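# Move the carton bin from the low rack to the top shelf

## Task

Carry the bin that holds three small cartons from the low rack onto the top shelf of the shelving unit so that the bin's entire bottom rests on that shelf, with all three cartons still upright inside it. Then release it and move the robot away. The bin must stay in place without the robot supporting it, and the robot must not topple or be left leaning.

## Robot and tools

ROBOT. LinearBot: an omnidirectional wheeled base with a vertical column about 1.75 m high. A carriage rides up and down the column (lift_m, 0 to 1 m) and holds two identical six-joint arms, left and right, each ending in a two-finger gripper. Arm bases sit roughly 0.57 m + lift_m above the floor, at x 0.27 m and y +0.33 m (left) or -0.33 m (right) from the column. Carriage parts reach about 0.15 m below the arm bases. A hand can reach about 0.78 m from its shoulder but only about 0.38 m below its arm base. The hand is about 0.16 m long and 0.1 m wide, or 0.14 m when open. Parked arm joints 1 to 6 are 0, 0.05, 0.05, 1.45, 0, 0. With both arms parked the robot is about 0.95 m wide and 0.7 m long.

CAMERAS. carriage_camera is fixed on the carriage and looks ahead, tilted about 20 degrees down. left_wrist_camera and right_wrist_camera look out past the fingertips. All images are 672x504.

FRAMES. The base frame has its origin on the floor below the base centre, with x forward, y left and z up. left_hand and right_hand are reported in this frame as the midpoint between the finger pads. quat_wxyz gives the hand orientation: the hand's z axis runs along the fingers and its y axis is the opening direction. A hand pointing straight up with joints 1, 5 and 6 at 0 reads (1, 0, 0, 0). base_odometry is measured from where the base stood at scene start. It counts wheel turns only, so slip shows up as travel. Heading is positive to the left, within ±3.142.

execute_actions(actions, cameras). actions is a list holding zero or one action. An action may contain "base", "joints" or both, and they start at the same moment.
- base: exactly one relative move from the current position. translate_m is forward (+) or back, -2 to 2 m. strafe_m is left (+) or right, -2 to 2 m. rotate_rad is counter-clockwise (+), -6.3 to 6.3 rad.
- joints: a single flat dictionary keyed by joint name, covering both arms. Every value is an absolute target, not an offset.
- lift_m: 0 to 1 m.
- joint1_rad: -2.617 to 3.054, yaw about vertical, 0 is forward, + turns left.
- joint2_rad: shoulder, 0 to 3.141. 0 puts the upper arm level and back, 1.57 upright, 3.14 level and forward.
- joint3_rad: elbow, 0 to 3.141, 0 folded and 3.14 straight.
- joint4_rad: wrist pitch, -1.57 to 1.57, + lifts the fingertips.
- joint5_rad: wrist yaw, -1.57 to 1.57, + swings the fingertips to the RIGHT.
- joint6_rad: roll, -2.094 to 2.094, + is clockwise viewed from the forearm.
- gripper_m: pad gap, 0 to 0.093 m.
These names take a left_ or right_ prefix, for example left_joint2_rad or right_gripper_m. No action runs longer than 15 s. An unknown key or an out-of-range value rejects the whole call and nothing moves. A joint or base left out of an action may still be pushing toward its earlier target. cameras takes camera names or "all"; [] returns no images.

wait(seconds): 0 to 10 s. It commands nothing and returns the state and images.
zoom_image(camera, region): region is [x0, y0, x1, y1] in pixels of that camera's latest image, at most 504x504.
read_manual(section): returns licence texts only.
finished_scene(scene): ends the given scene (1 or 2) and cannot be undone. Call it only when the goal is met and stable.

RESULTS. base_status and joint_status report how each commanded motion ended:
- done: reached the target. For the base this only means the wheels turned as commanded.
- off_target: stopped short and may still be pushing. A gripper holding an object usually reports this.
- contact_stop or time_out: the old target was dropped and the joint holds where it stopped.
- joint command not followed (with a cause line), or not_followed per joint: a safety check withheld that arm's targets, usually because of closeness to itself or the other arm. The targets may be retried later. To recover, move only the blocked arm well away first, then the other arm in a later call.
on_its_own lists things the call did not command; "held at" there is a target, not a position. motor_effort is percent of maximum, with the action's peak in brackets. It is noisy and biased. Lift effort grows with load. If lift effort keeps falling as the lift descends, the hand is resting on something. If drive_wheels at rest is well above its free-move value, the base is still pressing on something. Motor temperatures are listed per arm in joint order. MOTOR HOT appears from 75 °C. At 90 °C that arm pauses for 10 s. At 100 °C that arm goes limp and drops what it holds. These appear as OVER-TEMPERATURE FAULT lines, and affected keys read limit_stop_at_motor_heat; resend the target afterward. Outstretched arms and held loads heat quickly, even while you are thinking. ARM HIT means an arm struck the robot hard.

CAUTIONS.
- Hand readings drift, especially at long reach. A level hand carrying 1 kg droops 10 to 17 cm, and a fully straight arm may not lift 1 kg.
- Grip force is roughly 45 to 60 N per pad.
- Arms and grippers have no contact stop and keep pressing, then snap to target once free.
- The base stops on contact only sometimes, and may coast up to 0.3 m after an arm touches something. After being blocked, back off about 0.2 m (or turn back), and repeat if still pressed.
- Never reverse into a table edge under the column.
- The robot can tip over permanently, with no sensor warning; only images show a lean. Risk is highest with the lift high, arms extended, a load held, while pulling, or after a sudden stop. About 1.5 kg per hand with both arms forward can topple it.
- Do not let the arms collide or press on each other.
- Avoid dropping, sliding or slamming the bin, and keep the cartons from falling.
- Loose items may occasionally get nudged.


Each tool is called by a JSON object that holds its "name" and its "arguments".

## Session

{"name": "execute_actions", "arguments": {"actions": []}}

Scene clock: 0.00 s.
Motor temperatures (°C, as the motors report them): left_arm=[29 29 28 30 30 29] | right_arm=[30 30 31 28 30 27]
base_odometry: x=+0.000 y=+0.000 heading=+0.000 (m, m, rad; odometry frame)
base_status: not commanded
joint_positions: lift_m=+0.300 left_joint1_rad=-0.023 left_joint2_rad=+0.040 left_joint3_rad=+0.017 left_joint4_rad=+1.391 left_joint5_rad=+0.003 left_joint6_rad=+0.008 left_gripper_m=+0.094 right_joint1_rad=-0.018 right_joint2_rad=+0.067 right_joint3_rad=+0.074 right_joint4_rad=+1.429 right_joint5_rad=+0.026 right_joint6_rad=+0.043 right_gripper_m=+0.095
joint_status: not commanded
motor_effort: lift_m=+23 drive_wheels=+2 (%)
left_hand: x=+0.3178 y=+0.3085 z=+1.3145 quat_wxyz=(+0.995, +0.003, +0.101, -0.008) (m; base frame)
right_hand: x=+0.3001 y=-0.3152 z=+1.3316 quat_wxyz=(+0.998, +0.015, +0.067, +0.011) (m; base frame)
pictures: carriage_camera, left_wrist_camera, right_wrist_camera
Images, in order (width x height): carriage_camera 672x504, left_wrist_camera 672x504, right_wrist_camera 672x504.

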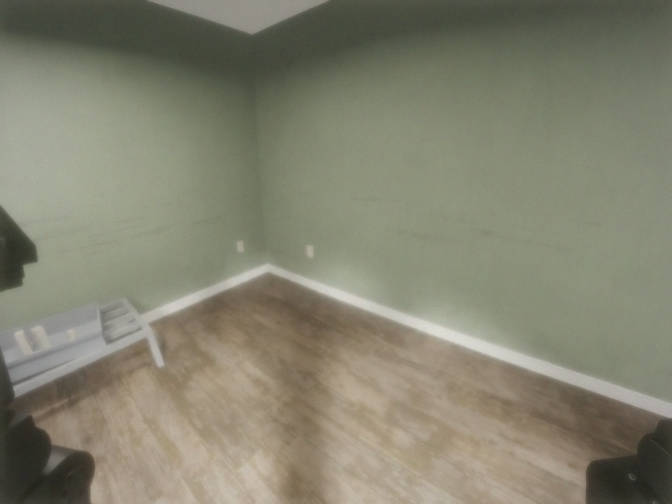

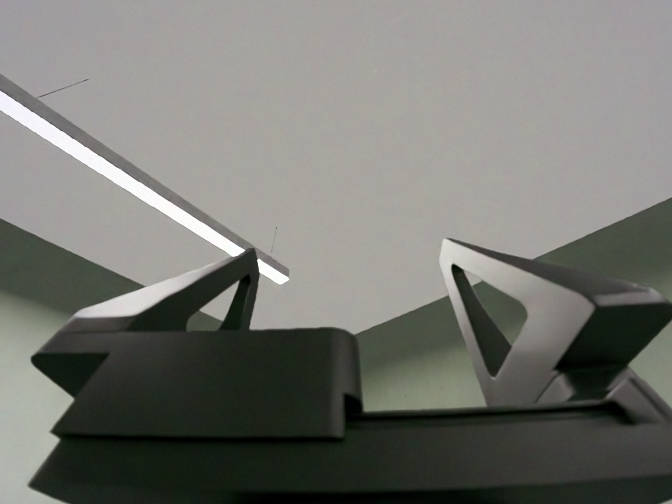

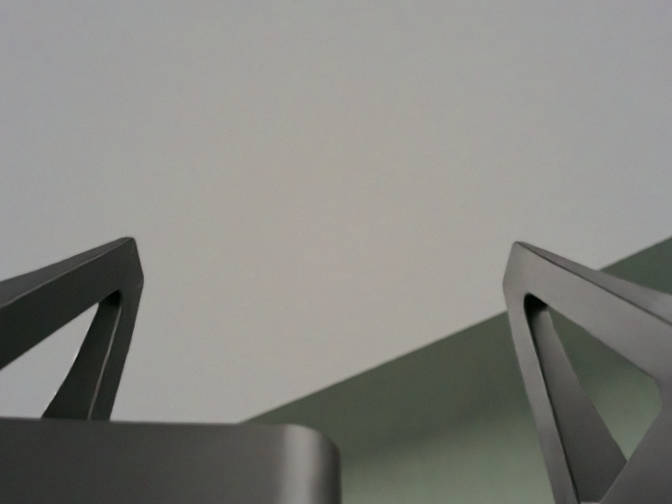

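{"name": "execute_actions", "arguments": {"actions": [{"base":{"rotate_rad":1.0}}], "cameras": ["carriage_camera"]}}

Scene clock: 4.43 s.
Motor temperatures (°C, as the motors report them): left_arm=[29 29 29 30 30 29] | right_arm=[30 31 31 28 30 27]
base_odometry: x=+0.000 y=+0.000 heading=+1.000 (m, m, rad; odometry frame)
base_status: done
joint_positions: lift_m=+0.300 left_joint1_rad=-0.023 left_joint2_rad=+0.040 left_joint3_rad=+0.017 left_joint4_rad=+1.391 left_joint5_rad=+0.003 left_joint6_rad=+0.008 left_gripper_m=+0.094 right_joint1_rad=-0.018 right_joint2_rad=+0.067 right_joint3_rad=+0.074 right_joint4_rad=+1.429 right_joint5_rad=+0.026 right_joint6_rad=+0.043 right_gripper_m=+0.095
joint_status: not commanded
motor_effort: lift_m=+23(23) drive_wheels=+7(21) (%)
left_hand: x=+0.3178 y=+0.3085 z=+1.3145 quat_wxyz=(+0.995, +0.003, +0.101, -0.008) (m; base frame)
right_hand: x=+0.3002 y=-0.3152 z=+1.3316 quat_wxyz=(+0.998, +0.015, +0.067, +0.011) (m; base frame)
pictures: carriage_camera
Images, in order (width x height): carriage_camera 672x504.

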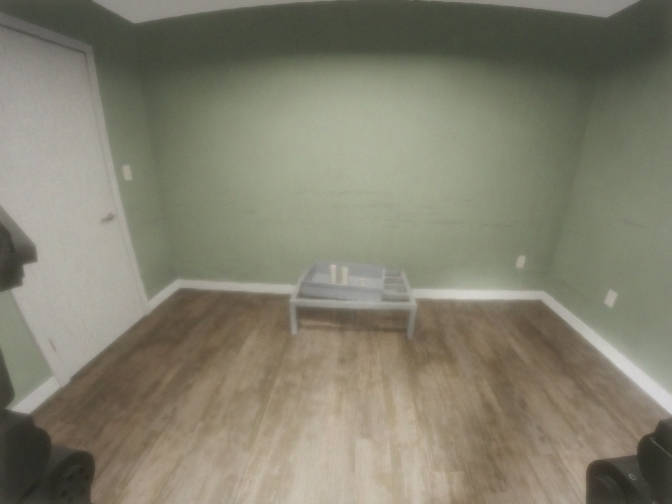

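{"name": "zoom_image", "arguments": {"camera": "carriage_camera", "region": [270, 240, 440, 350]}}

{"name": "execute_actions", "arguments": {"actions": [{"base":{"rotate_rad":2.1}}], "cameras": ["carriage_camera"]}}

Region (270, 240, 440, 350) of carriage_camera's 672x504 image, scaled by 2.965, with more detail than that image has; it fills the top 326 rows of this view, and the rest is white.

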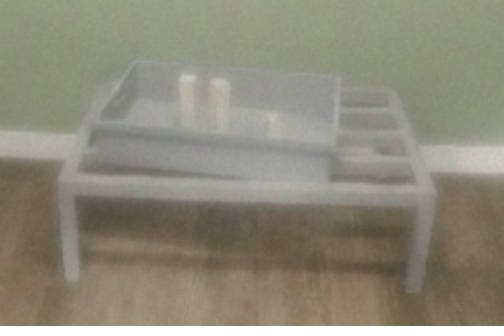

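Scene clock: 10.53 s.
Motor temperatures (°C, as the motors report them): left_arm=[29 29 29 30 30 29] | right_arm=[30 31 32 28 30 27]
base_odometry: x=+0.000 y=+0.000 heading=+3.099 (m, m, rad; odometry frame)
base_status: done
joint_positions: lift_m=+0.300 left_joint1_rad=-0.023 left_joint2_rad=+0.040 left_joint3_rad=+0.017 left_joint4_rad=+1.391 left_joint5_rad=+0.003 left_joint6_rad=+0.008 left_gripper_m=+0.094 right_joint1_rad=-0.018 right_joint2_rad=+0.067 right_joint3_rad=+0.074 right_joint4_rad=+1.427 right_joint5_rad=+0.026 right_joint6_rad=+0.043 right_gripper_m=+0.095
joint_status: not commanded
motor_effort: lift_m=+23(23) drive_wheels=+7(16) (%)
left_hand: x=+0.3178 y=+0.3085 z=+1.3145 quat_wxyz=(+0.995, +0.003, +0.101, -0.008) (m; base frame)
right_hand: x=+0.3007 y=-0.3152 z=+1.3316 quat_wxyz=(+0.998, +0.015, +0.068, +0.011) (m; base frame)
pictures: carriage_camera
Images, in order (width x height): carriage_camera 672x504.

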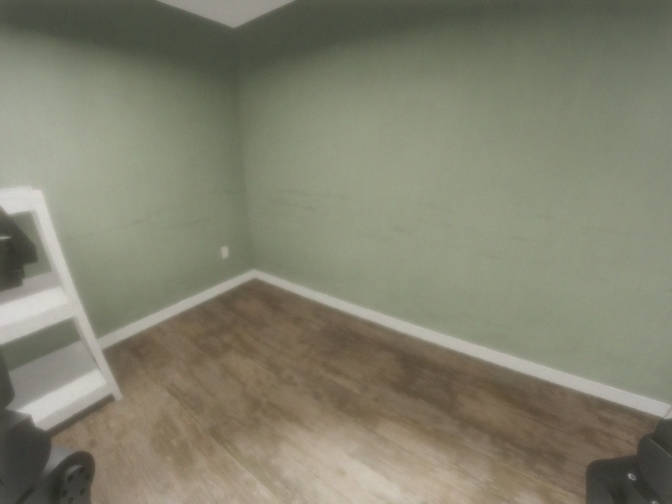

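{"name": "execute_actions", "arguments": {"actions": [{"base":{"rotate_rad":1.0}}], "cameras": ["carriage_camera"]}}

Scene clock: 14.80 s.
Motor temperatures (°C, as the motors report them): left_arm=[29 29 30 30 30 29] | right_arm=[30 31 33 28 30 27]
base_odometry: x=+0.000 y=+0.000 heading=-2.184 (m, m, rad; odometry frame)
base_status: done
joint_positions: lift_m=+0.300 left_joint1_rad=-0.023 left_joint2_rad=+0.040 left_joint3_rad=+0.017 left_joint4_rad=+1.391 left_joint5_rad=+0.003 left_joint6_rad=+0.008 left_gripper_m=+0.094 right_joint1_rad=-0.018 right_joint2_rad=+0.067 right_joint3_rad=+0.074 right_joint4_rad=+1.427 right_joint5_rad=+0.026 right_joint6_rad=+0.043 right_gripper_m=+0.095
joint_status: not commanded
motor_effort: lift_m=+24(23) drive_wheels=+7(16) (%)
left_hand: x=+0.3178 y=+0.3085 z=+1.3145 quat_wxyz=(+0.995, +0.003, +0.101, -0.008) (m; base frame)
right_hand: x=+0.3007 y=-0.3152 z=+1.3316 quat_wxyz=(+0.998, +0.015, +0.068, +0.011) (m; base frame)
pictures: carriage_camera
Images, in order (width x height): carriage_camera 672x504.

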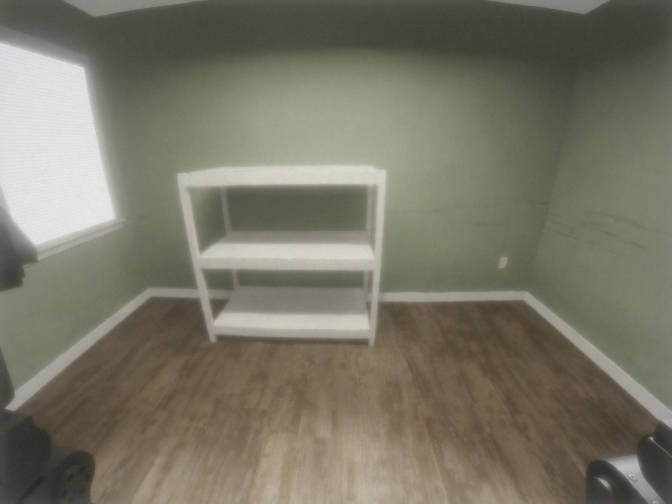

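{"name": "execute_actions", "arguments": {"actions": [{"base":{"rotate_rad":3.134},"joints":{"lift_m":0.1}}], "cameras": []}}

{"name": "execute_actions", "arguments": {"actions": [{"base":{"translate_m":0.9}}], "cameras": ["carriage_camera"]}}

Scene clock: 30.87 s.
Motor temperatures (°C, as the motors report them): left_arm=[29 30 32 30 30 29] | right_arm=[30 32 34 28 30 27]
base_odometry: x=+0.000 y=+0.000 heading=+0.949 (m, m, rad; odometry frame)
base_status: done
joint_positions: lift_m=+0.100 left_joint1_rad=-0.023 left_joint2_rad=+0.040 left_joint3_rad=+0.017 left_joint4_rad=+1.391 left_joint5_rad=+0.003 left_joint6_rad=+0.008 left_gripper_m=+0.094 right_joint1_rad=-0.018 right_joint2_rad=+0.067 right_joint3_rad=+0.074 right_joint4_rad=+1.424 right_joint5_rad=+0.026 right_joint6_rad=+0.043 right_gripper_m=+0.095
joint_status: all done
motor_effort: lift_m=+22(23) drive_wheels=+7(17) (%)
left_hand: x=+0.3179 y=+0.3085 z=+1.1146 quat_wxyz=(+0.995, +0.003, +0.101, -0.008) (m; base frame)
right_hand: x=+0.3013 y=-0.3152 z=+1.1316 quat_wxyz=(+0.997, +0.015, +0.069, +0.011) (m; base frame)
pictures: none
No camera images: the call's "cameras" was empty. Leave "cameras" out to get every camera's image.

Scene clock: 34.93 s.
Motor temperatures (°C, as the motors report them): left_arm=[29 30 32 30 30 29] | right_arm=[30 32 34 28 30 27]
base_odometry: x=+0.523 y=+0.732 heading=+0.950 (m, m, rad; odometry frame)
base_status: done
joint_positions: lift_m=+0.100 left_joint1_rad=-0.023 left_joint2_rad=+0.040 left_joint3_rad=+0.017 left_joint4_rad=+1.391 left_joint5_rad=+0.003 left_joint6_rad=+0.008 left_gripper_m=+0.094 right_joint1_rad=-0.018 right_joint2_rad=+0.067 right_joint3_rad=+0.074 right_joint4_rad=+1.426 right_joint5_rad=+0.026 right_joint6_rad=+0.043 right_gripper_m=+0.095
joint_status: not commanded
motor_effort: lift_m=+22(22) drive_wheels=-8(22) (%)
left_hand: x=+0.3179 y=+0.3085 z=+1.1146 quat_wxyz=(+0.995, +0.003, +0.101, -0.008) (m; base frame)
right_hand: x=+0.3010 y=-0.3152 z=+1.1317 quat_wxyz=(+0.997, +0.015, +0.069, +0.011) (m; base frame)
pictures: carriage_camera
Images, in order (width x height): carriage_camera 672x504.

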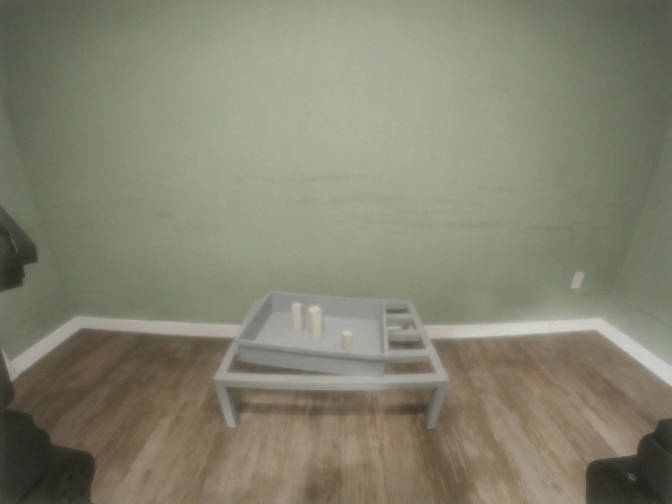

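{"name": "zoom_image", "arguments": {"camera": "carriage_camera", "region": [200, 280, 460, 440]}}

Region (200, 280, 460, 440) of carriage_camera's 672x504 image, scaled by 1.938, with more detail than that image has; it fills the top 310 rows of this view, and the rest is white.

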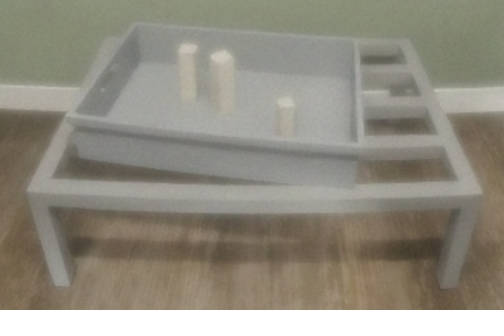

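{"name": "execute_actions", "arguments": {"actions": [{"base":{"rotate_rad":-0.137},"joints":{"lift_m":0.15,"left_joint1_rad":-0.1,"left_joint2_rad":2.5,"left_joint3_rad":1.09,"left_joint4_rad":-0.16,"left_joint6_rad":-0.1,"right_joint1_rad":0.1,"right_joint2_rad":2.5,"right_joint3_rad":1.09,"right_joint4_rad":-0.16,"right_joint6_rad":0.1}}], "cameras": []}}

{"name": "execute_actions", "arguments": {"actions": [{"base":{"strafe_m":0.24}}], "cameras": []}}

{"name": "execute_actions", "arguments": {"actions": [{"base":{"translate_m":0.45}}]}}

Scene clock: 62.33 s.
Motor temperatures (°C, as the motors report them): left_arm=[29 31 34 30 30 29] | right_arm=[30 33 36 28 30 27]
base_odometry: x=+0.523 y=+0.733 heading=+0.813 (m, m, rad; odometry frame)
base_status: done
joint_positions: lift_m=+0.150 left_joint1_rad=-0.096 left_joint2_rad=+2.491 left_joint3_rad=+1.087 left_joint4_rad=-0.151 left_joint5_rad=+0.003 left_joint6_rad=-0.093 left_gripper_m=+0.094 right_joint1_rad=+0.095 right_joint2_rad=+2.493 right_joint3_rad=+1.079 right_joint4_rad=-0.161 right_joint5_rad=+0.026 right_joint6_rad=+0.095 right_gripper_m=+0.095
joint_status: all done
motor_effort: lift_m=+24(29) drive_wheels=+6(17) (%)
left_hand: x=+0.5982 y=+0.2778 z=+0.5409 quat_wxyz=(+0.008, +0.002, +1.000, -0.002) (m; base frame)
right_hand: x=+0.5917 y=-0.2835 z=+0.5395 quat_wxyz=(-0.001, +0.000, +1.000, -0.013) (m; base frame)
pictures: none
No camera images: the call's "cameras" was empty. Leave "cameras" out to get every camera's image.

Scene clock: 64.57 s.
Motor temperatures (°C, as the motors report them): left_arm=[29 32 34 30 30 29] | right_arm=[30 34 36 28 30 27]
base_odometry: x=+0.349 y=+0.898 heading=+0.813 (m, m, rad; odometry frame)
base_status: done
joint_positions: lift_m=+0.150 left_joint1_rad=-0.096 left_joint2_rad=+2.491 left_joint3_rad=+1.087 left_joint4_rad=-0.151 left_joint5_rad=+0.003 left_joint6_rad=-0.093 left_gripper_m=+0.094 right_joint1_rad=+0.099 right_joint2_rad=+2.493 right_joint3_rad=+1.079 right_joint4_rad=-0.161 right_joint5_rad=+0.026 right_joint6_rad=+0.095 right_gripper_m=+0.095
joint_status: not commanded
motor_effort: lift_m=+24(24) drive_wheels=-4(27) (%)
left_hand: x=+0.5982 y=+0.2777 z=+0.5409 quat_wxyz=(+0.008, +0.002, +1.000, -0.002) (m; base frame)
right_hand: x=+0.5917 y=-0.2824 z=+0.5395 quat_wxyz=(-0.001, -0.002, +1.000, -0.013) (m; base frame)
pictures: none
No camera images: the call's "cameras" was empty. Leave "cameras" out to get every camera's image.

Scene clock: 67.53 s.
Motor temperatures (°C, as the motors report them): left_arm=[29 33 34 30 30 29] | right_arm=[30 35 35 28 30 27]
base_odometry: x=+0.658 y=+1.225 heading=+0.814 (m, m, rad; odometry frame)
base_status: done
joint_positions: lift_m=+0.150 left_joint1_rad=-0.096 left_joint2_rad=+2.491 left_joint3_rad=+1.087 left_joint4_rad=-0.151 left_joint5_rad=+0.003 left_joint6_rad=-0.093 left_gripper_m=+0.094 right_joint1_rad=+0.099 right_joint2_rad=+2.493 right_joint3_rad=+1.079 right_joint4_rad=-0.161 right_joint5_rad=+0.026 right_joint6_rad=+0.095 right_gripper_m=+0.095
joint_status: not commanded
motor_effort: lift_m=+24(24) drive_wheels=-7(17) (%)
left_hand: x=+0.5981 y=+0.2777 z=+0.5409 quat_wxyz=(+0.008, +0.002, +1.000, -0.002) (m; base frame)
right_hand: x=+0.5917 y=-0.2824 z=+0.5395 quat_wxyz=(-0.001, -0.002, +1.000, -0.013) (m; base frame)
pictures: carriage_camera, left_wrist_camera, right_wrist_camera
Images, in order (width x height): carriage_camera 672x504, left_wrist_camera 672x504, right_wrist_camera 672x504.

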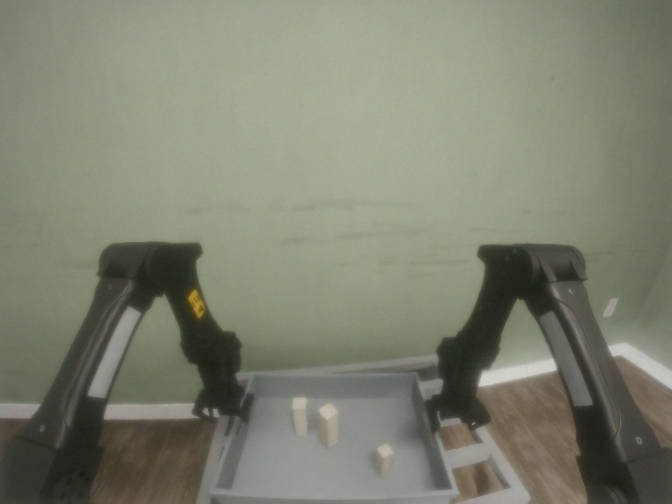

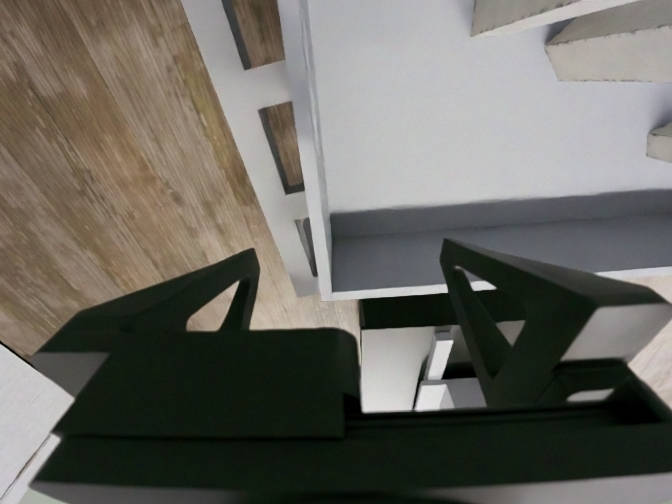

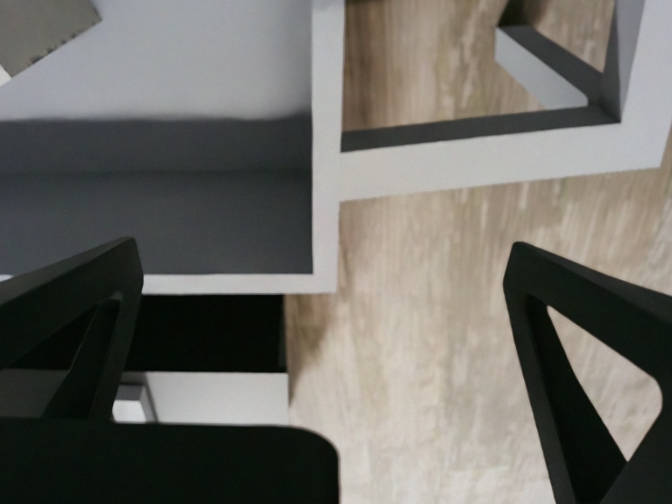

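{"name": "execute_actions", "arguments": {"actions": [{"base":{"translate_m":0.075},"joints":{"lift_m":0.06,"left_joint1_rad":-0.055,"left_joint6_rad":-0.05}}]}}

Scene clock: 79.10 s.
Motor temperatures (°C, as the motors report them): left_arm=[29 37 33 30 30 29] | right_arm=[30 38 35 28 30 27]
base_odometry: x=+0.709 y=+1.280 heading=+0.815 (m, m, rad; odometry frame)
base_status: done
joint_positions: lift_m=+0.060 left_joint1_rad=-0.054 left_joint2_rad=+2.492 left_joint3_rad=+1.087 left_joint4_rad=-0.153 left_joint5_rad=+0.003 left_joint6_rad=-0.055 left_gripper_m=+0.094 right_joint1_rad=+0.099 right_joint2_rad=+2.494 right_joint3_rad=+1.079 right_joint4_rad=-0.160 right_joint5_rad=+0.026 right_joint6_rad=+0.095 right_gripper_m=+0.095
joint_status: all done
motor_effort: lift_m=+22(22) drive_wheels=-6(18) (%)
left_hand: x=+0.5985 y=+0.2917 z=+0.4510 quat_wxyz=(+0.006, -0.001, +1.000, -0.002) (m; base frame)
right_hand: x=+0.5916 y=-0.2822 z=+0.4495 quat_wxyz=(-0.001, -0.002, +1.000, -0.013) (m; base frame)
pictures: carriage_camera, left_wrist_camera, right_wrist_camera
Images, in order (width x height): carriage_camera 672x504, left_wrist_camera 672x504, right_wrist_camera 672x504.

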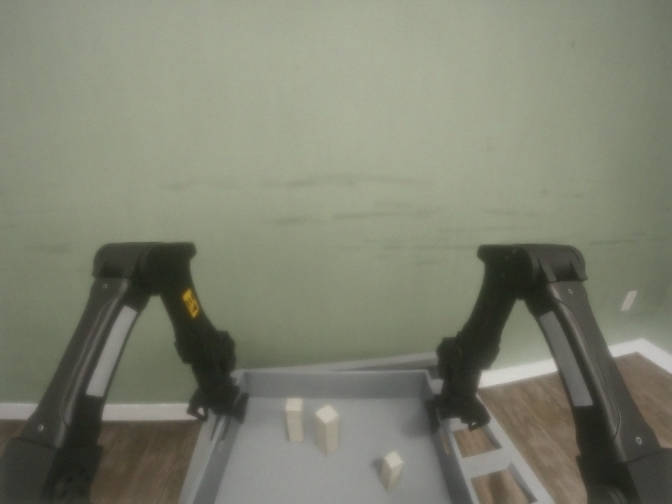

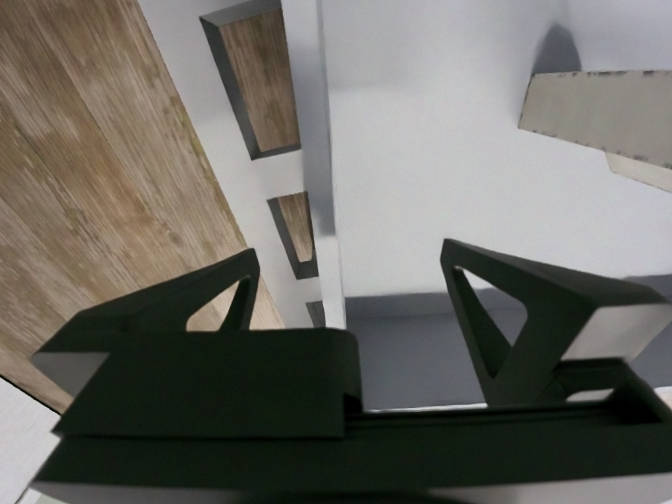

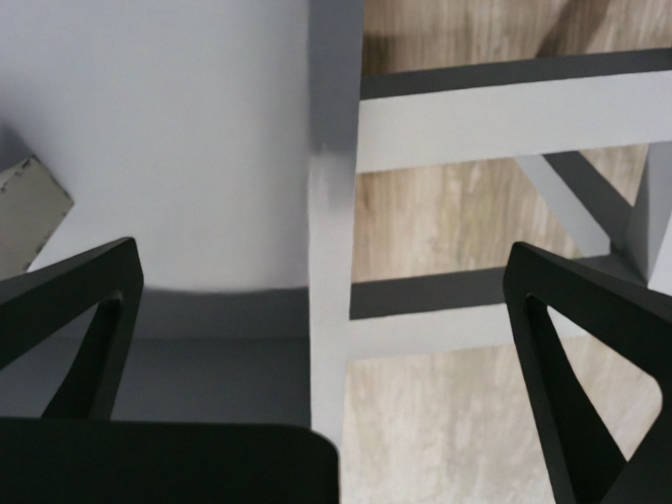

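{"name": "execute_actions", "arguments": {"actions": [{"joints":{"lift_m":0.0,"left_joint1_rad":-0.03,"left_joint6_rad":-0.01}}]}}

Scene clock: 82.40 s.
Motor temperatures (°C, as the motors report them): left_arm=[29 38 33 30 30 29] | right_arm=[30 39 35 28 30 27]
base_odometry: x=+0.709 y=+1.280 heading=+0.815 (m, m, rad; odometry frame)
base_status: not commanded
joint_positions: lift_m=+0.000 left_joint1_rad=-0.032 left_joint2_rad=+2.494 left_joint3_rad=+1.087 left_joint4_rad=-0.154 left_joint5_rad=+0.003 left_joint6_rad=-0.018 left_gripper_m=+0.094 right_joint1_rad=+0.099 right_joint2_rad=+2.496 right_joint3_rad=+1.079 right_joint4_rad=-0.159 right_joint5_rad=+0.026 right_joint6_rad=+0.095 right_gripper_m=+0.095
joint_status: all done
motor_effort: lift_m=+22(24) drive_wheels=+6(6) (%)
left_hand: x=+0.5980 y=+0.2989 z=+0.3902 quat_wxyz=(+0.005, +0.007, +1.000, -0.002) (m; base frame)
right_hand: x=+0.5910 y=-0.2823 z=+0.3888 quat_wxyz=(-0.002, -0.002, +1.000, -0.013) (m; base frame)
pictures: carriage_camera, left_wrist_camera, right_wrist_camera
Images, in order (width x height): carriage_camera 672x504, left_wrist_camera 672x504, right_wrist_camera 672x504.

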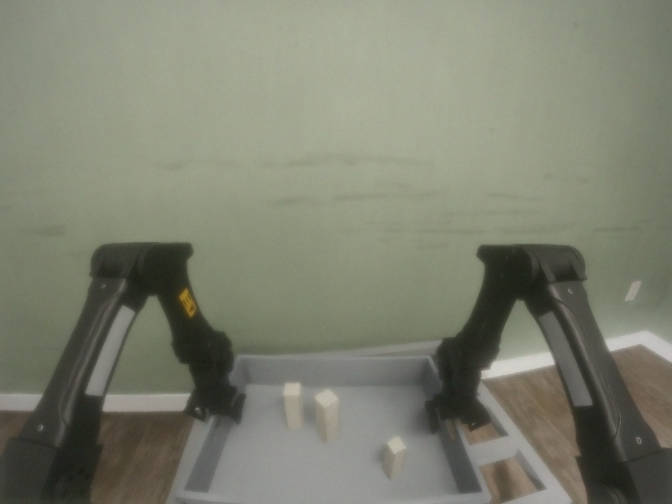

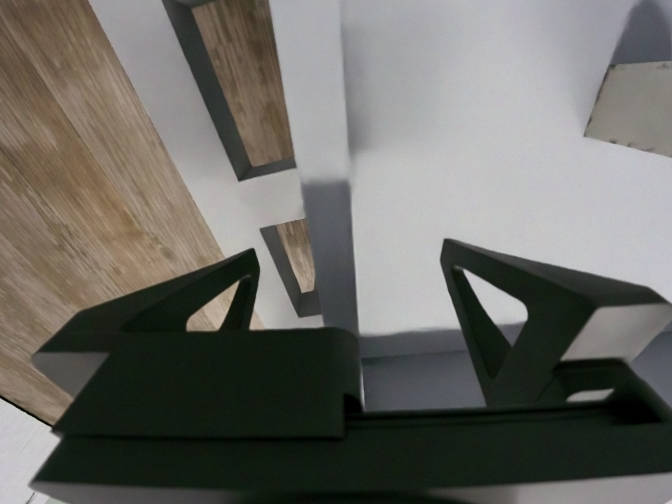

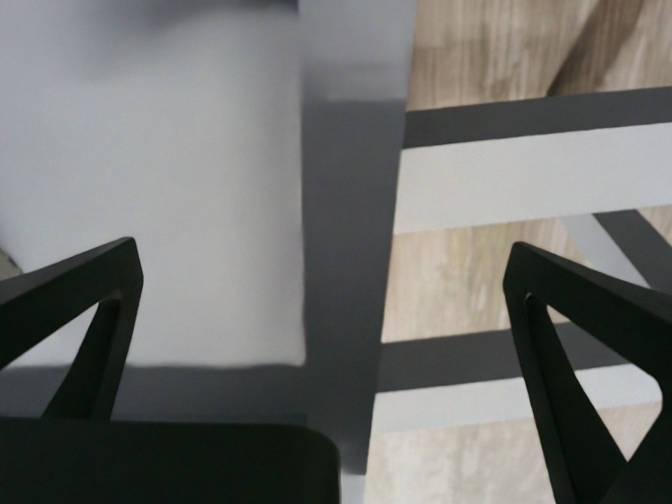

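{"name": "execute_actions", "arguments": {"actions": [{"joints":{"left_joint1_rad":-0.01,"right_joint1_rad":0.085,"left_gripper_m":0.0,"right_gripper_m":0.0}}]}}

Scene clock: 89.23 s.
Motor temperatures (°C, as the motors report them): left_arm=[29 39 33 30 30 29] | right_arm=[30 41 35 28 30 27]
base_odometry: x=+0.709 y=+1.280 heading=+0.815 (m, m, rad; odometry frame)
base_status: not commanded
joint_positions: lift_m=+0.000 left_joint1_rad=-0.014 left_joint2_rad=+2.494 left_joint3_rad=+1.087 left_joint4_rad=-0.153 left_joint5_rad=+0.013 left_joint6_rad=-0.023 left_gripper_m=+0.009 right_joint1_rad=+0.092 right_joint2_rad=+2.496 right_joint3_rad=+1.079 right_joint4_rad=-0.160 right_joint5_rad=+0.022 right_joint6_rad=+0.083 right_gripper_m=+0.010
joint_status: left_gripper_m off_target (ended at +0.009, target +0.000); right_gripper_m off_target (ended at +0.010, target +0.000); the others done
motor_effort: lift_m=+22(22) drive_wheels=+5(5) (%)
left_hand: x=+0.5983 y=+0.3031 z=+0.3903 quat_wxyz=(+0.005, -0.004, +1.000, -0.007) (m; base frame)
right_hand: x=+0.5909 y=-0.2841 z=+0.3887 quat_wxyz=(-0.002, -0.004, +1.000, -0.011) (m; base frame)
pictures: carriage_camera, left_wrist_camera, right_wrist_camera
Images, in order (width x height): carriage_camera 672x504, left_wrist_camera 672x504, right_wrist_camera 672x504.

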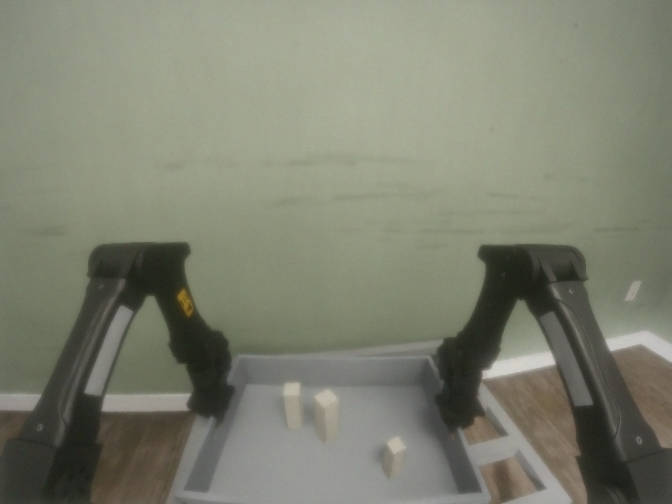

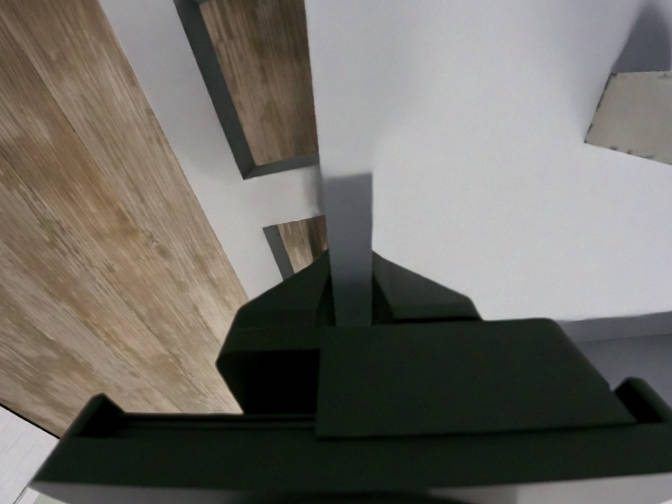

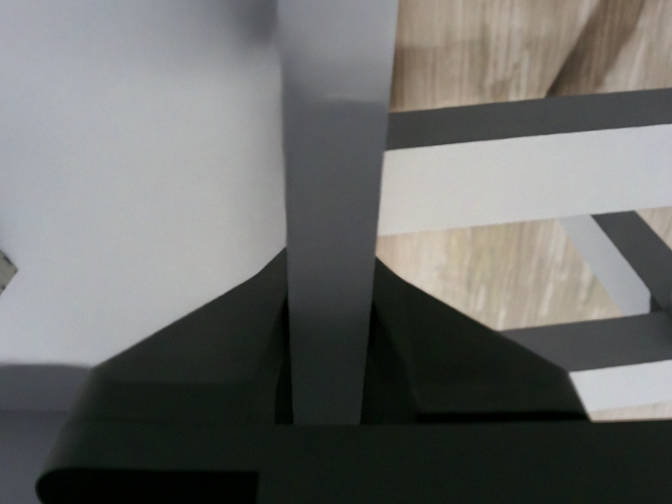

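Gripped. Lift.

{"name": "execute_actions", "arguments": {"actions": [{"joints":{"lift_m":0.12}}]}}

Scene clock: 92.67 s.
Motor temperatures (°C, as the motors report them): left_arm=[29 40 32 30 30 29] | right_arm=[30 42 35 28 30 27]
base_odometry: x=+0.709 y=+1.280 heading=+0.815 (m, m, rad; odometry frame)
base_status: not commanded
joint_positions: lift_m=+0.120 left_joint1_rad=-0.014 left_joint2_rad=+2.518 left_joint3_rad=+1.087 left_joint4_rad=-0.158 left_joint5_rad=+0.013 left_joint6_rad=-0.023 left_gripper_m=+0.009 right_joint1_rad=+0.092 right_joint2_rad=+2.524 right_joint3_rad=+1.079 right_joint4_rad=-0.161 right_joint5_rad=+0.016 right_joint6_rad=+0.082 right_gripper_m=+0.010
joint_status: all done
motor_effort: lift_m=+25(31) drive_wheels=+6(5) (%)
left_hand: x=+0.5893 y=+0.3033 z=+0.5025 quat_wxyz=(-0.009, -0.004, +1.000, -0.006) (m; base frame)
right_hand: x=+0.5815 y=-0.2840 z=+0.5001 quat_wxyz=(-0.017, -0.005, +1.000, -0.009) (m; base frame)
pictures: carriage_camera, left_wrist_camera, right_wrist_camera
Images, in order (width x height): carriage_camera 672x504, left_wrist_camera 672x504, right_wrist_camera 672x504.

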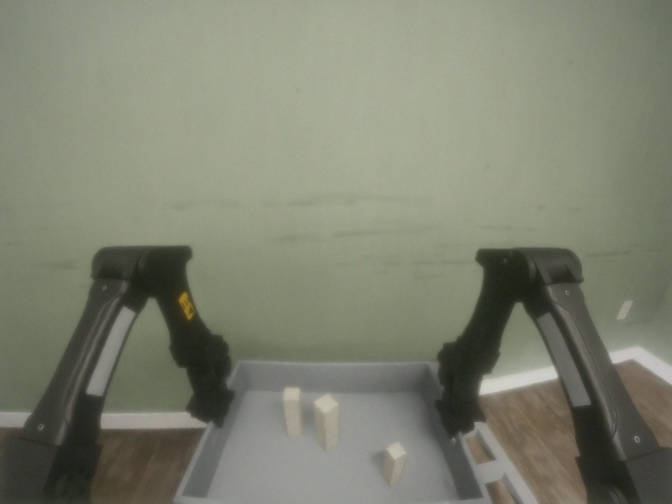

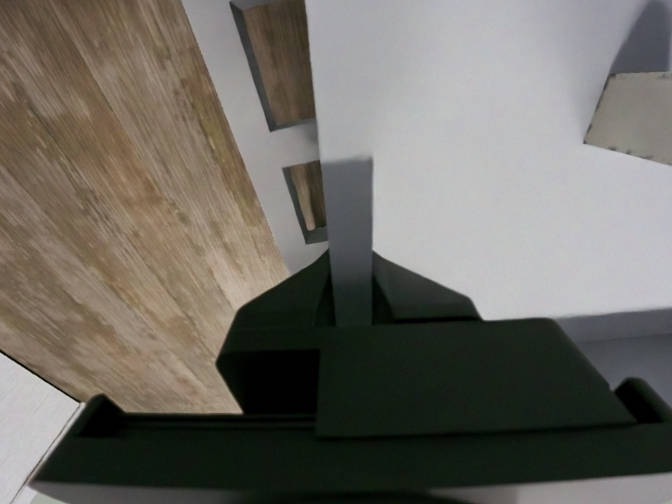

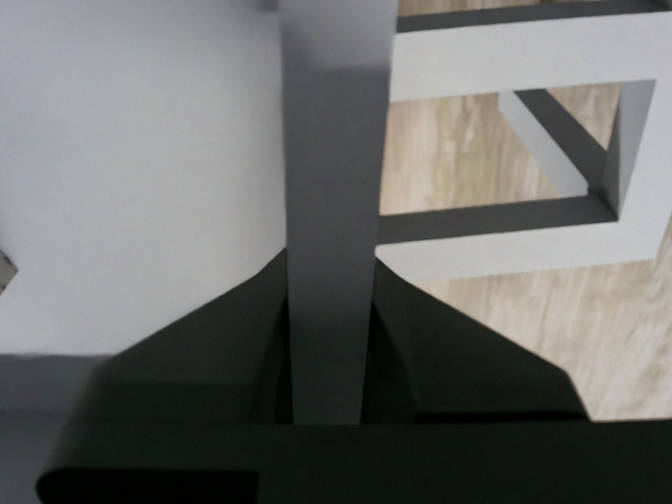

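{"name": "execute_actions", "arguments": {"actions": [{"base":{"translate_m":-1.2},"joints":{"left_joint2_rad":2.48,"right_joint2_rad":2.475}}], "cameras": ["carriage_camera"]}}

{"name": "execute_actions", "arguments": {"actions": [{"base":{"rotate_rad":-3.005},"joints":{"lift_m":0.4}}], "cameras": ["carriage_camera"]}}

{"name": "execute_actions", "arguments": {"actions": [{"base":{"strafe_m":0.65}}], "cameras": ["carriage_camera"]}}

Scene clock: 105.43 s.
Motor temperatures (°C, as the motors report them): left_arm=[29 45 32 30 30 29] | right_arm=[30 47 34 28 30 27]
base_odometry: x=-0.114 y=+0.407 heading=+0.815 (m, m, rad; odometry frame)
base_status: done
joint_positions: lift_m=+0.120 left_joint1_rad=-0.014 left_joint2_rad=+2.511 left_joint3_rad=+1.087 left_joint4_rad=-0.157 left_joint5_rad=+0.010 left_joint6_rad=-0.024 left_gripper_m=+0.009 right_joint1_rad=+0.092 right_joint2_rad=+2.516 right_joint3_rad=+1.079 right_joint4_rad=-0.162 right_joint5_rad=+0.015 right_joint6_rad=+0.082 right_gripper_m=+0.010
joint_status: all done
motor_effort: lift_m=+25(25) drive_wheels=-2(30) (%)
left_hand: x=+0.5919 y=+0.3038 z=+0.5047 quat_wxyz=(-0.005, -0.005, +1.000, -0.005) (m; base frame)
right_hand: x=+0.5840 y=-0.2835 z=+0.5025 quat_wxyz=(-0.013, -0.005, +1.000, -0.009) (m; base frame)
pictures: carriage_camera
Images, in order (width x height): carriage_camera 672x504.

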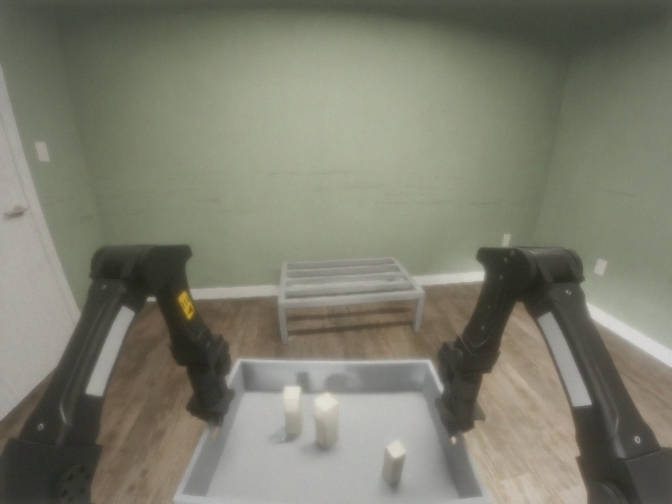

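Scene clock: 109.63 s.
Motor temperatures (°C, as the motors report them): left_arm=[29 46 32 30 30 29] | right_arm=[30 49 34 28 30 27]
base_odometry: x=-0.114 y=+0.407 heading=-2.190 (m, m, rad; odometry frame)
base_status: done
joint_positions: lift_m=+0.400 left_joint1_rad=-0.013 left_joint2_rad=+2.493 left_joint3_rad=+1.087 left_joint4_rad=-0.150 left_joint5_rad=+0.015 left_joint6_rad=-0.020 left_gripper_m=+0.009 right_joint1_rad=+0.087 right_joint2_rad=+2.500 right_joint3_rad=+1.079 right_joint4_rad=-0.154 right_joint5_rad=+0.012 right_joint6_rad=+0.079 right_gripper_m=+0.010
joint_status: all done
motor_effort: lift_m=+25(33) drive_wheels=+7(25) (%)
left_hand: x=+0.5994 y=+0.3032 z=+0.7903 quat_wxyz=(+0.007, -0.004, +1.000, -0.008) (m; base frame)
right_hand: x=+0.5912 y=-0.2838 z=+0.7874 quat_wxyz=(-0.002, -0.004, +1.000, -0.006) (m; base frame)
pictures: carriage_camera
Images, in order (width x height): carriage_camera 672x504.

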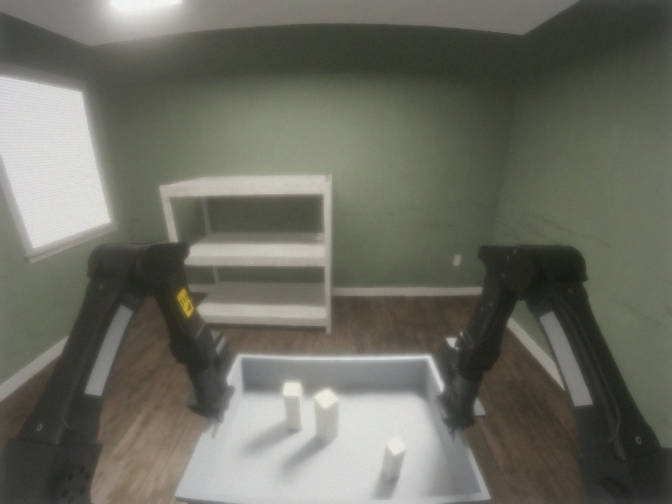

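Scene clock: 113.13 s.
Motor temperatures (°C, as the motors report them): left_arm=[29 47 32 30 30 29] | right_arm=[30 50 34 28 30 27]
base_odometry: x=+0.415 y=+0.029 heading=-2.191 (m, m, rad; odometry frame)
base_status: done
joint_positions: lift_m=+0.400 left_joint1_rad=-0.012 left_joint2_rad=+2.493 left_joint3_rad=+1.087 left_joint4_rad=-0.153 left_joint5_rad=+0.011 left_joint6_rad=-0.021 left_gripper_m=+0.009 right_joint1_rad=+0.091 right_joint2_rad=+2.500 right_joint3_rad=+1.079 right_joint4_rad=-0.157 right_joint5_rad=+0.012 right_joint6_rad=+0.082 right_gripper_m=+0.010
joint_status: not commanded
motor_effort: lift_m=+25(25) drive_wheels=-9(22) (%)
left_hand: x=+0.5986 y=+0.3044 z=+0.7903 quat_wxyz=(+0.006, -0.005, +1.000, -0.005) (m; base frame)
right_hand: x=+0.5905 y=-0.2827 z=+0.7874 quat_wxyz=(-0.003, -0.004, +1.000, -0.006) (m; base frame)
pictures: carriage_camera
Images, in order (width x height): carriage_camera 672x504.

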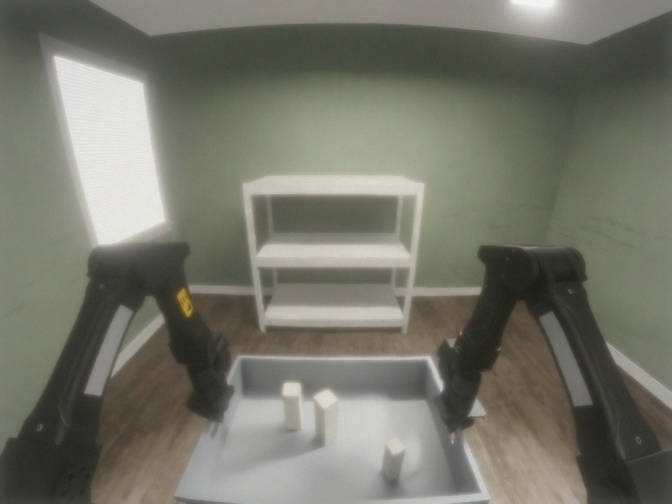

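{"name": "execute_actions", "arguments": {"actions": [{"base":{"translate_m":1.0},"joints":{"lift_m":0.97}}]}}

Scene clock: 121.70 s.
Motor temperatures (°C, as the motors report them): left_arm=[29 48 32 31 30 29] | right_arm=[30 52 34 28 30 27]
base_odometry: x=-0.165 y=-0.786 heading=-2.190 (m, m, rad; odometry frame)
base_status: done
joint_positions: lift_m=+0.970 left_joint1_rad=-0.012 left_joint2_rad=+2.496 left_joint3_rad=+1.087 left_joint4_rad=-0.154 left_joint5_rad=+0.011 left_joint6_rad=-0.022 left_gripper_m=+0.009 right_joint1_rad=+0.091 right_joint2_rad=+2.500 right_joint3_rad=+1.079 right_joint4_rad=-0.160 right_joint5_rad=+0.012 right_joint6_rad=+0.082 right_gripper_m=+0.010
joint_status: all done
motor_effort: lift_m=+25(31) drive_wheels=-7(20) (%)
left_hand: x=+0.5973 y=+0.3043 z=+1.3593 quat_wxyz=(+0.004, -0.005, +1.000, -0.006) (m; base frame)
right_hand: x=+0.5897 y=-0.2827 z=+1.3574 quat_wxyz=(-0.005, -0.005, +1.000, -0.006) (m; base frame)
pictures: carriage_camera, left_wrist_camera, right_wrist_camera
Images, in order (width x height): carriage_camera 672x504, left_wrist_camera 672x504, right_wrist_camera 672x504.

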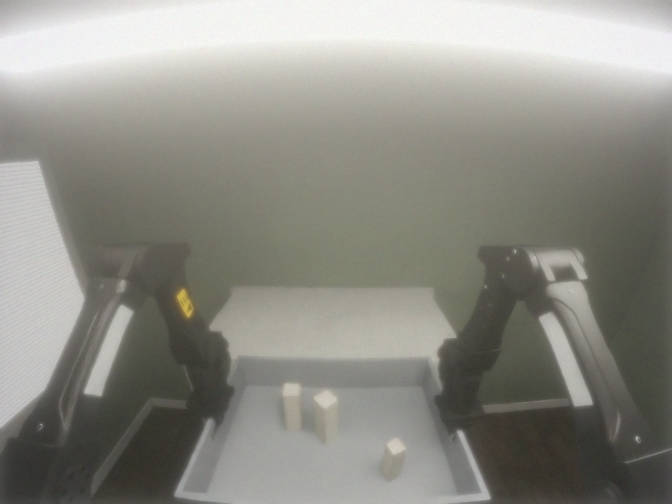

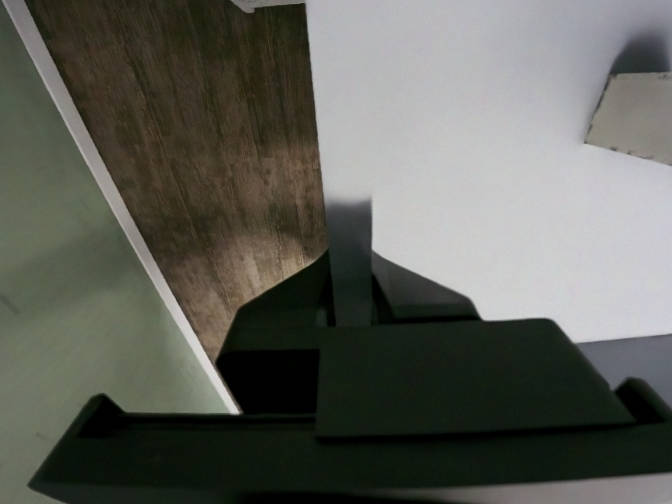

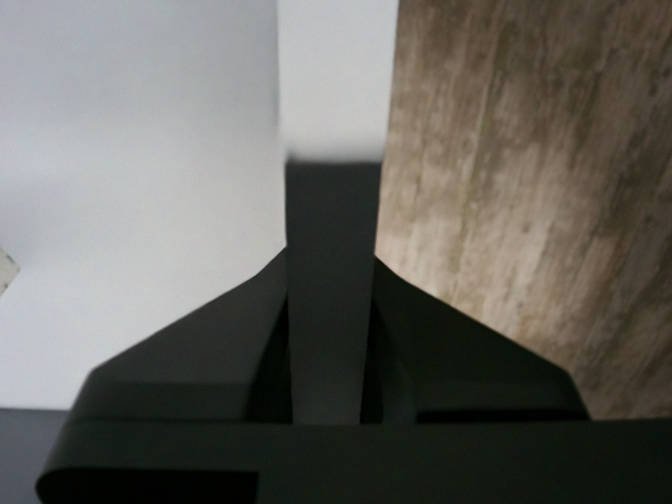

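{"name": "execute_actions", "arguments": {"actions": [{"joints":{"lift_m":1.0},"base":{"translate_m":0.15}}]}}

Scene clock: 128.97 s.
Motor temperatures (°C, as the motors report them): left_arm=[29 50 32 31 30 29] | right_arm=[30 54 34 28 30 27]
base_odometry: x=-0.252 y=-0.908 heading=-2.189 (m, m, rad; odometry frame)
base_status: done
joint_positions: lift_m=+1.000 left_joint1_rad=-0.012 left_joint2_rad=+2.497 left_joint3_rad=+1.087 left_joint4_rad=-0.156 left_joint5_rad=+0.012 left_joint6_rad=-0.022 left_gripper_m=+0.009 right_joint1_rad=+0.091 right_joint2_rad=+2.500 right_joint3_rad=+1.079 right_joint4_rad=-0.161 right_joint5_rad=+0.012 right_joint6_rad=+0.082 right_gripper_m=+0.010
joint_status: all done
motor_effort: lift_m=+25(30) drive_wheels=-6(19) (%)
left_hand: x=+0.5967 y=+0.3043 z=+1.3891 quat_wxyz=(+0.002, -0.005, +1.000, -0.006) (m; base frame)
right_hand: x=+0.5893 y=-0.2827 z=+1.3872 quat_wxyz=(-0.005, -0.005, +1.000, -0.007) (m; base frame)
pictures: carriage_camera, left_wrist_camera, right_wrist_camera
Images, in order (width x height): carriage_camera 672x504, left_wrist_camera 672x504, right_wrist_camera 672x504.

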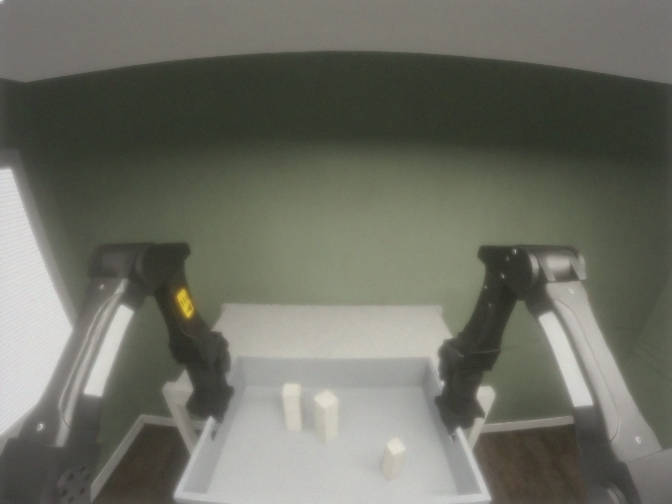

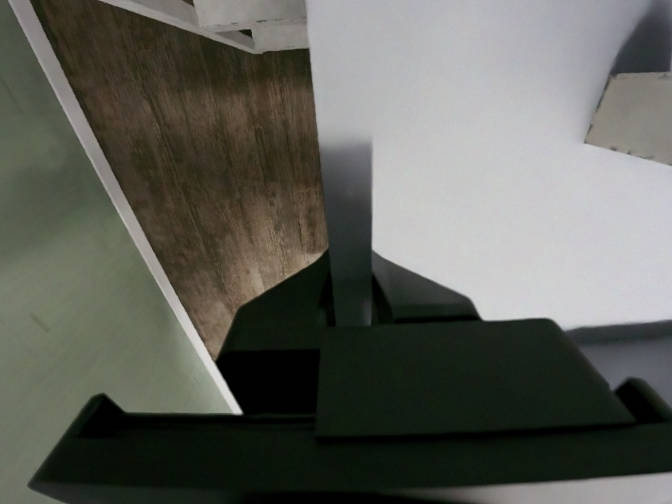

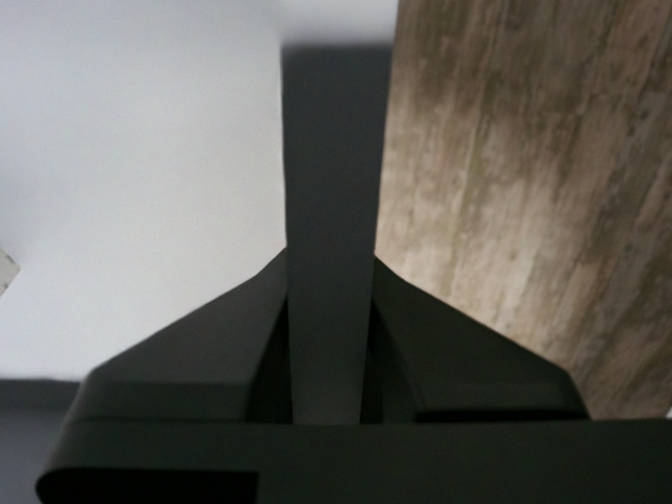

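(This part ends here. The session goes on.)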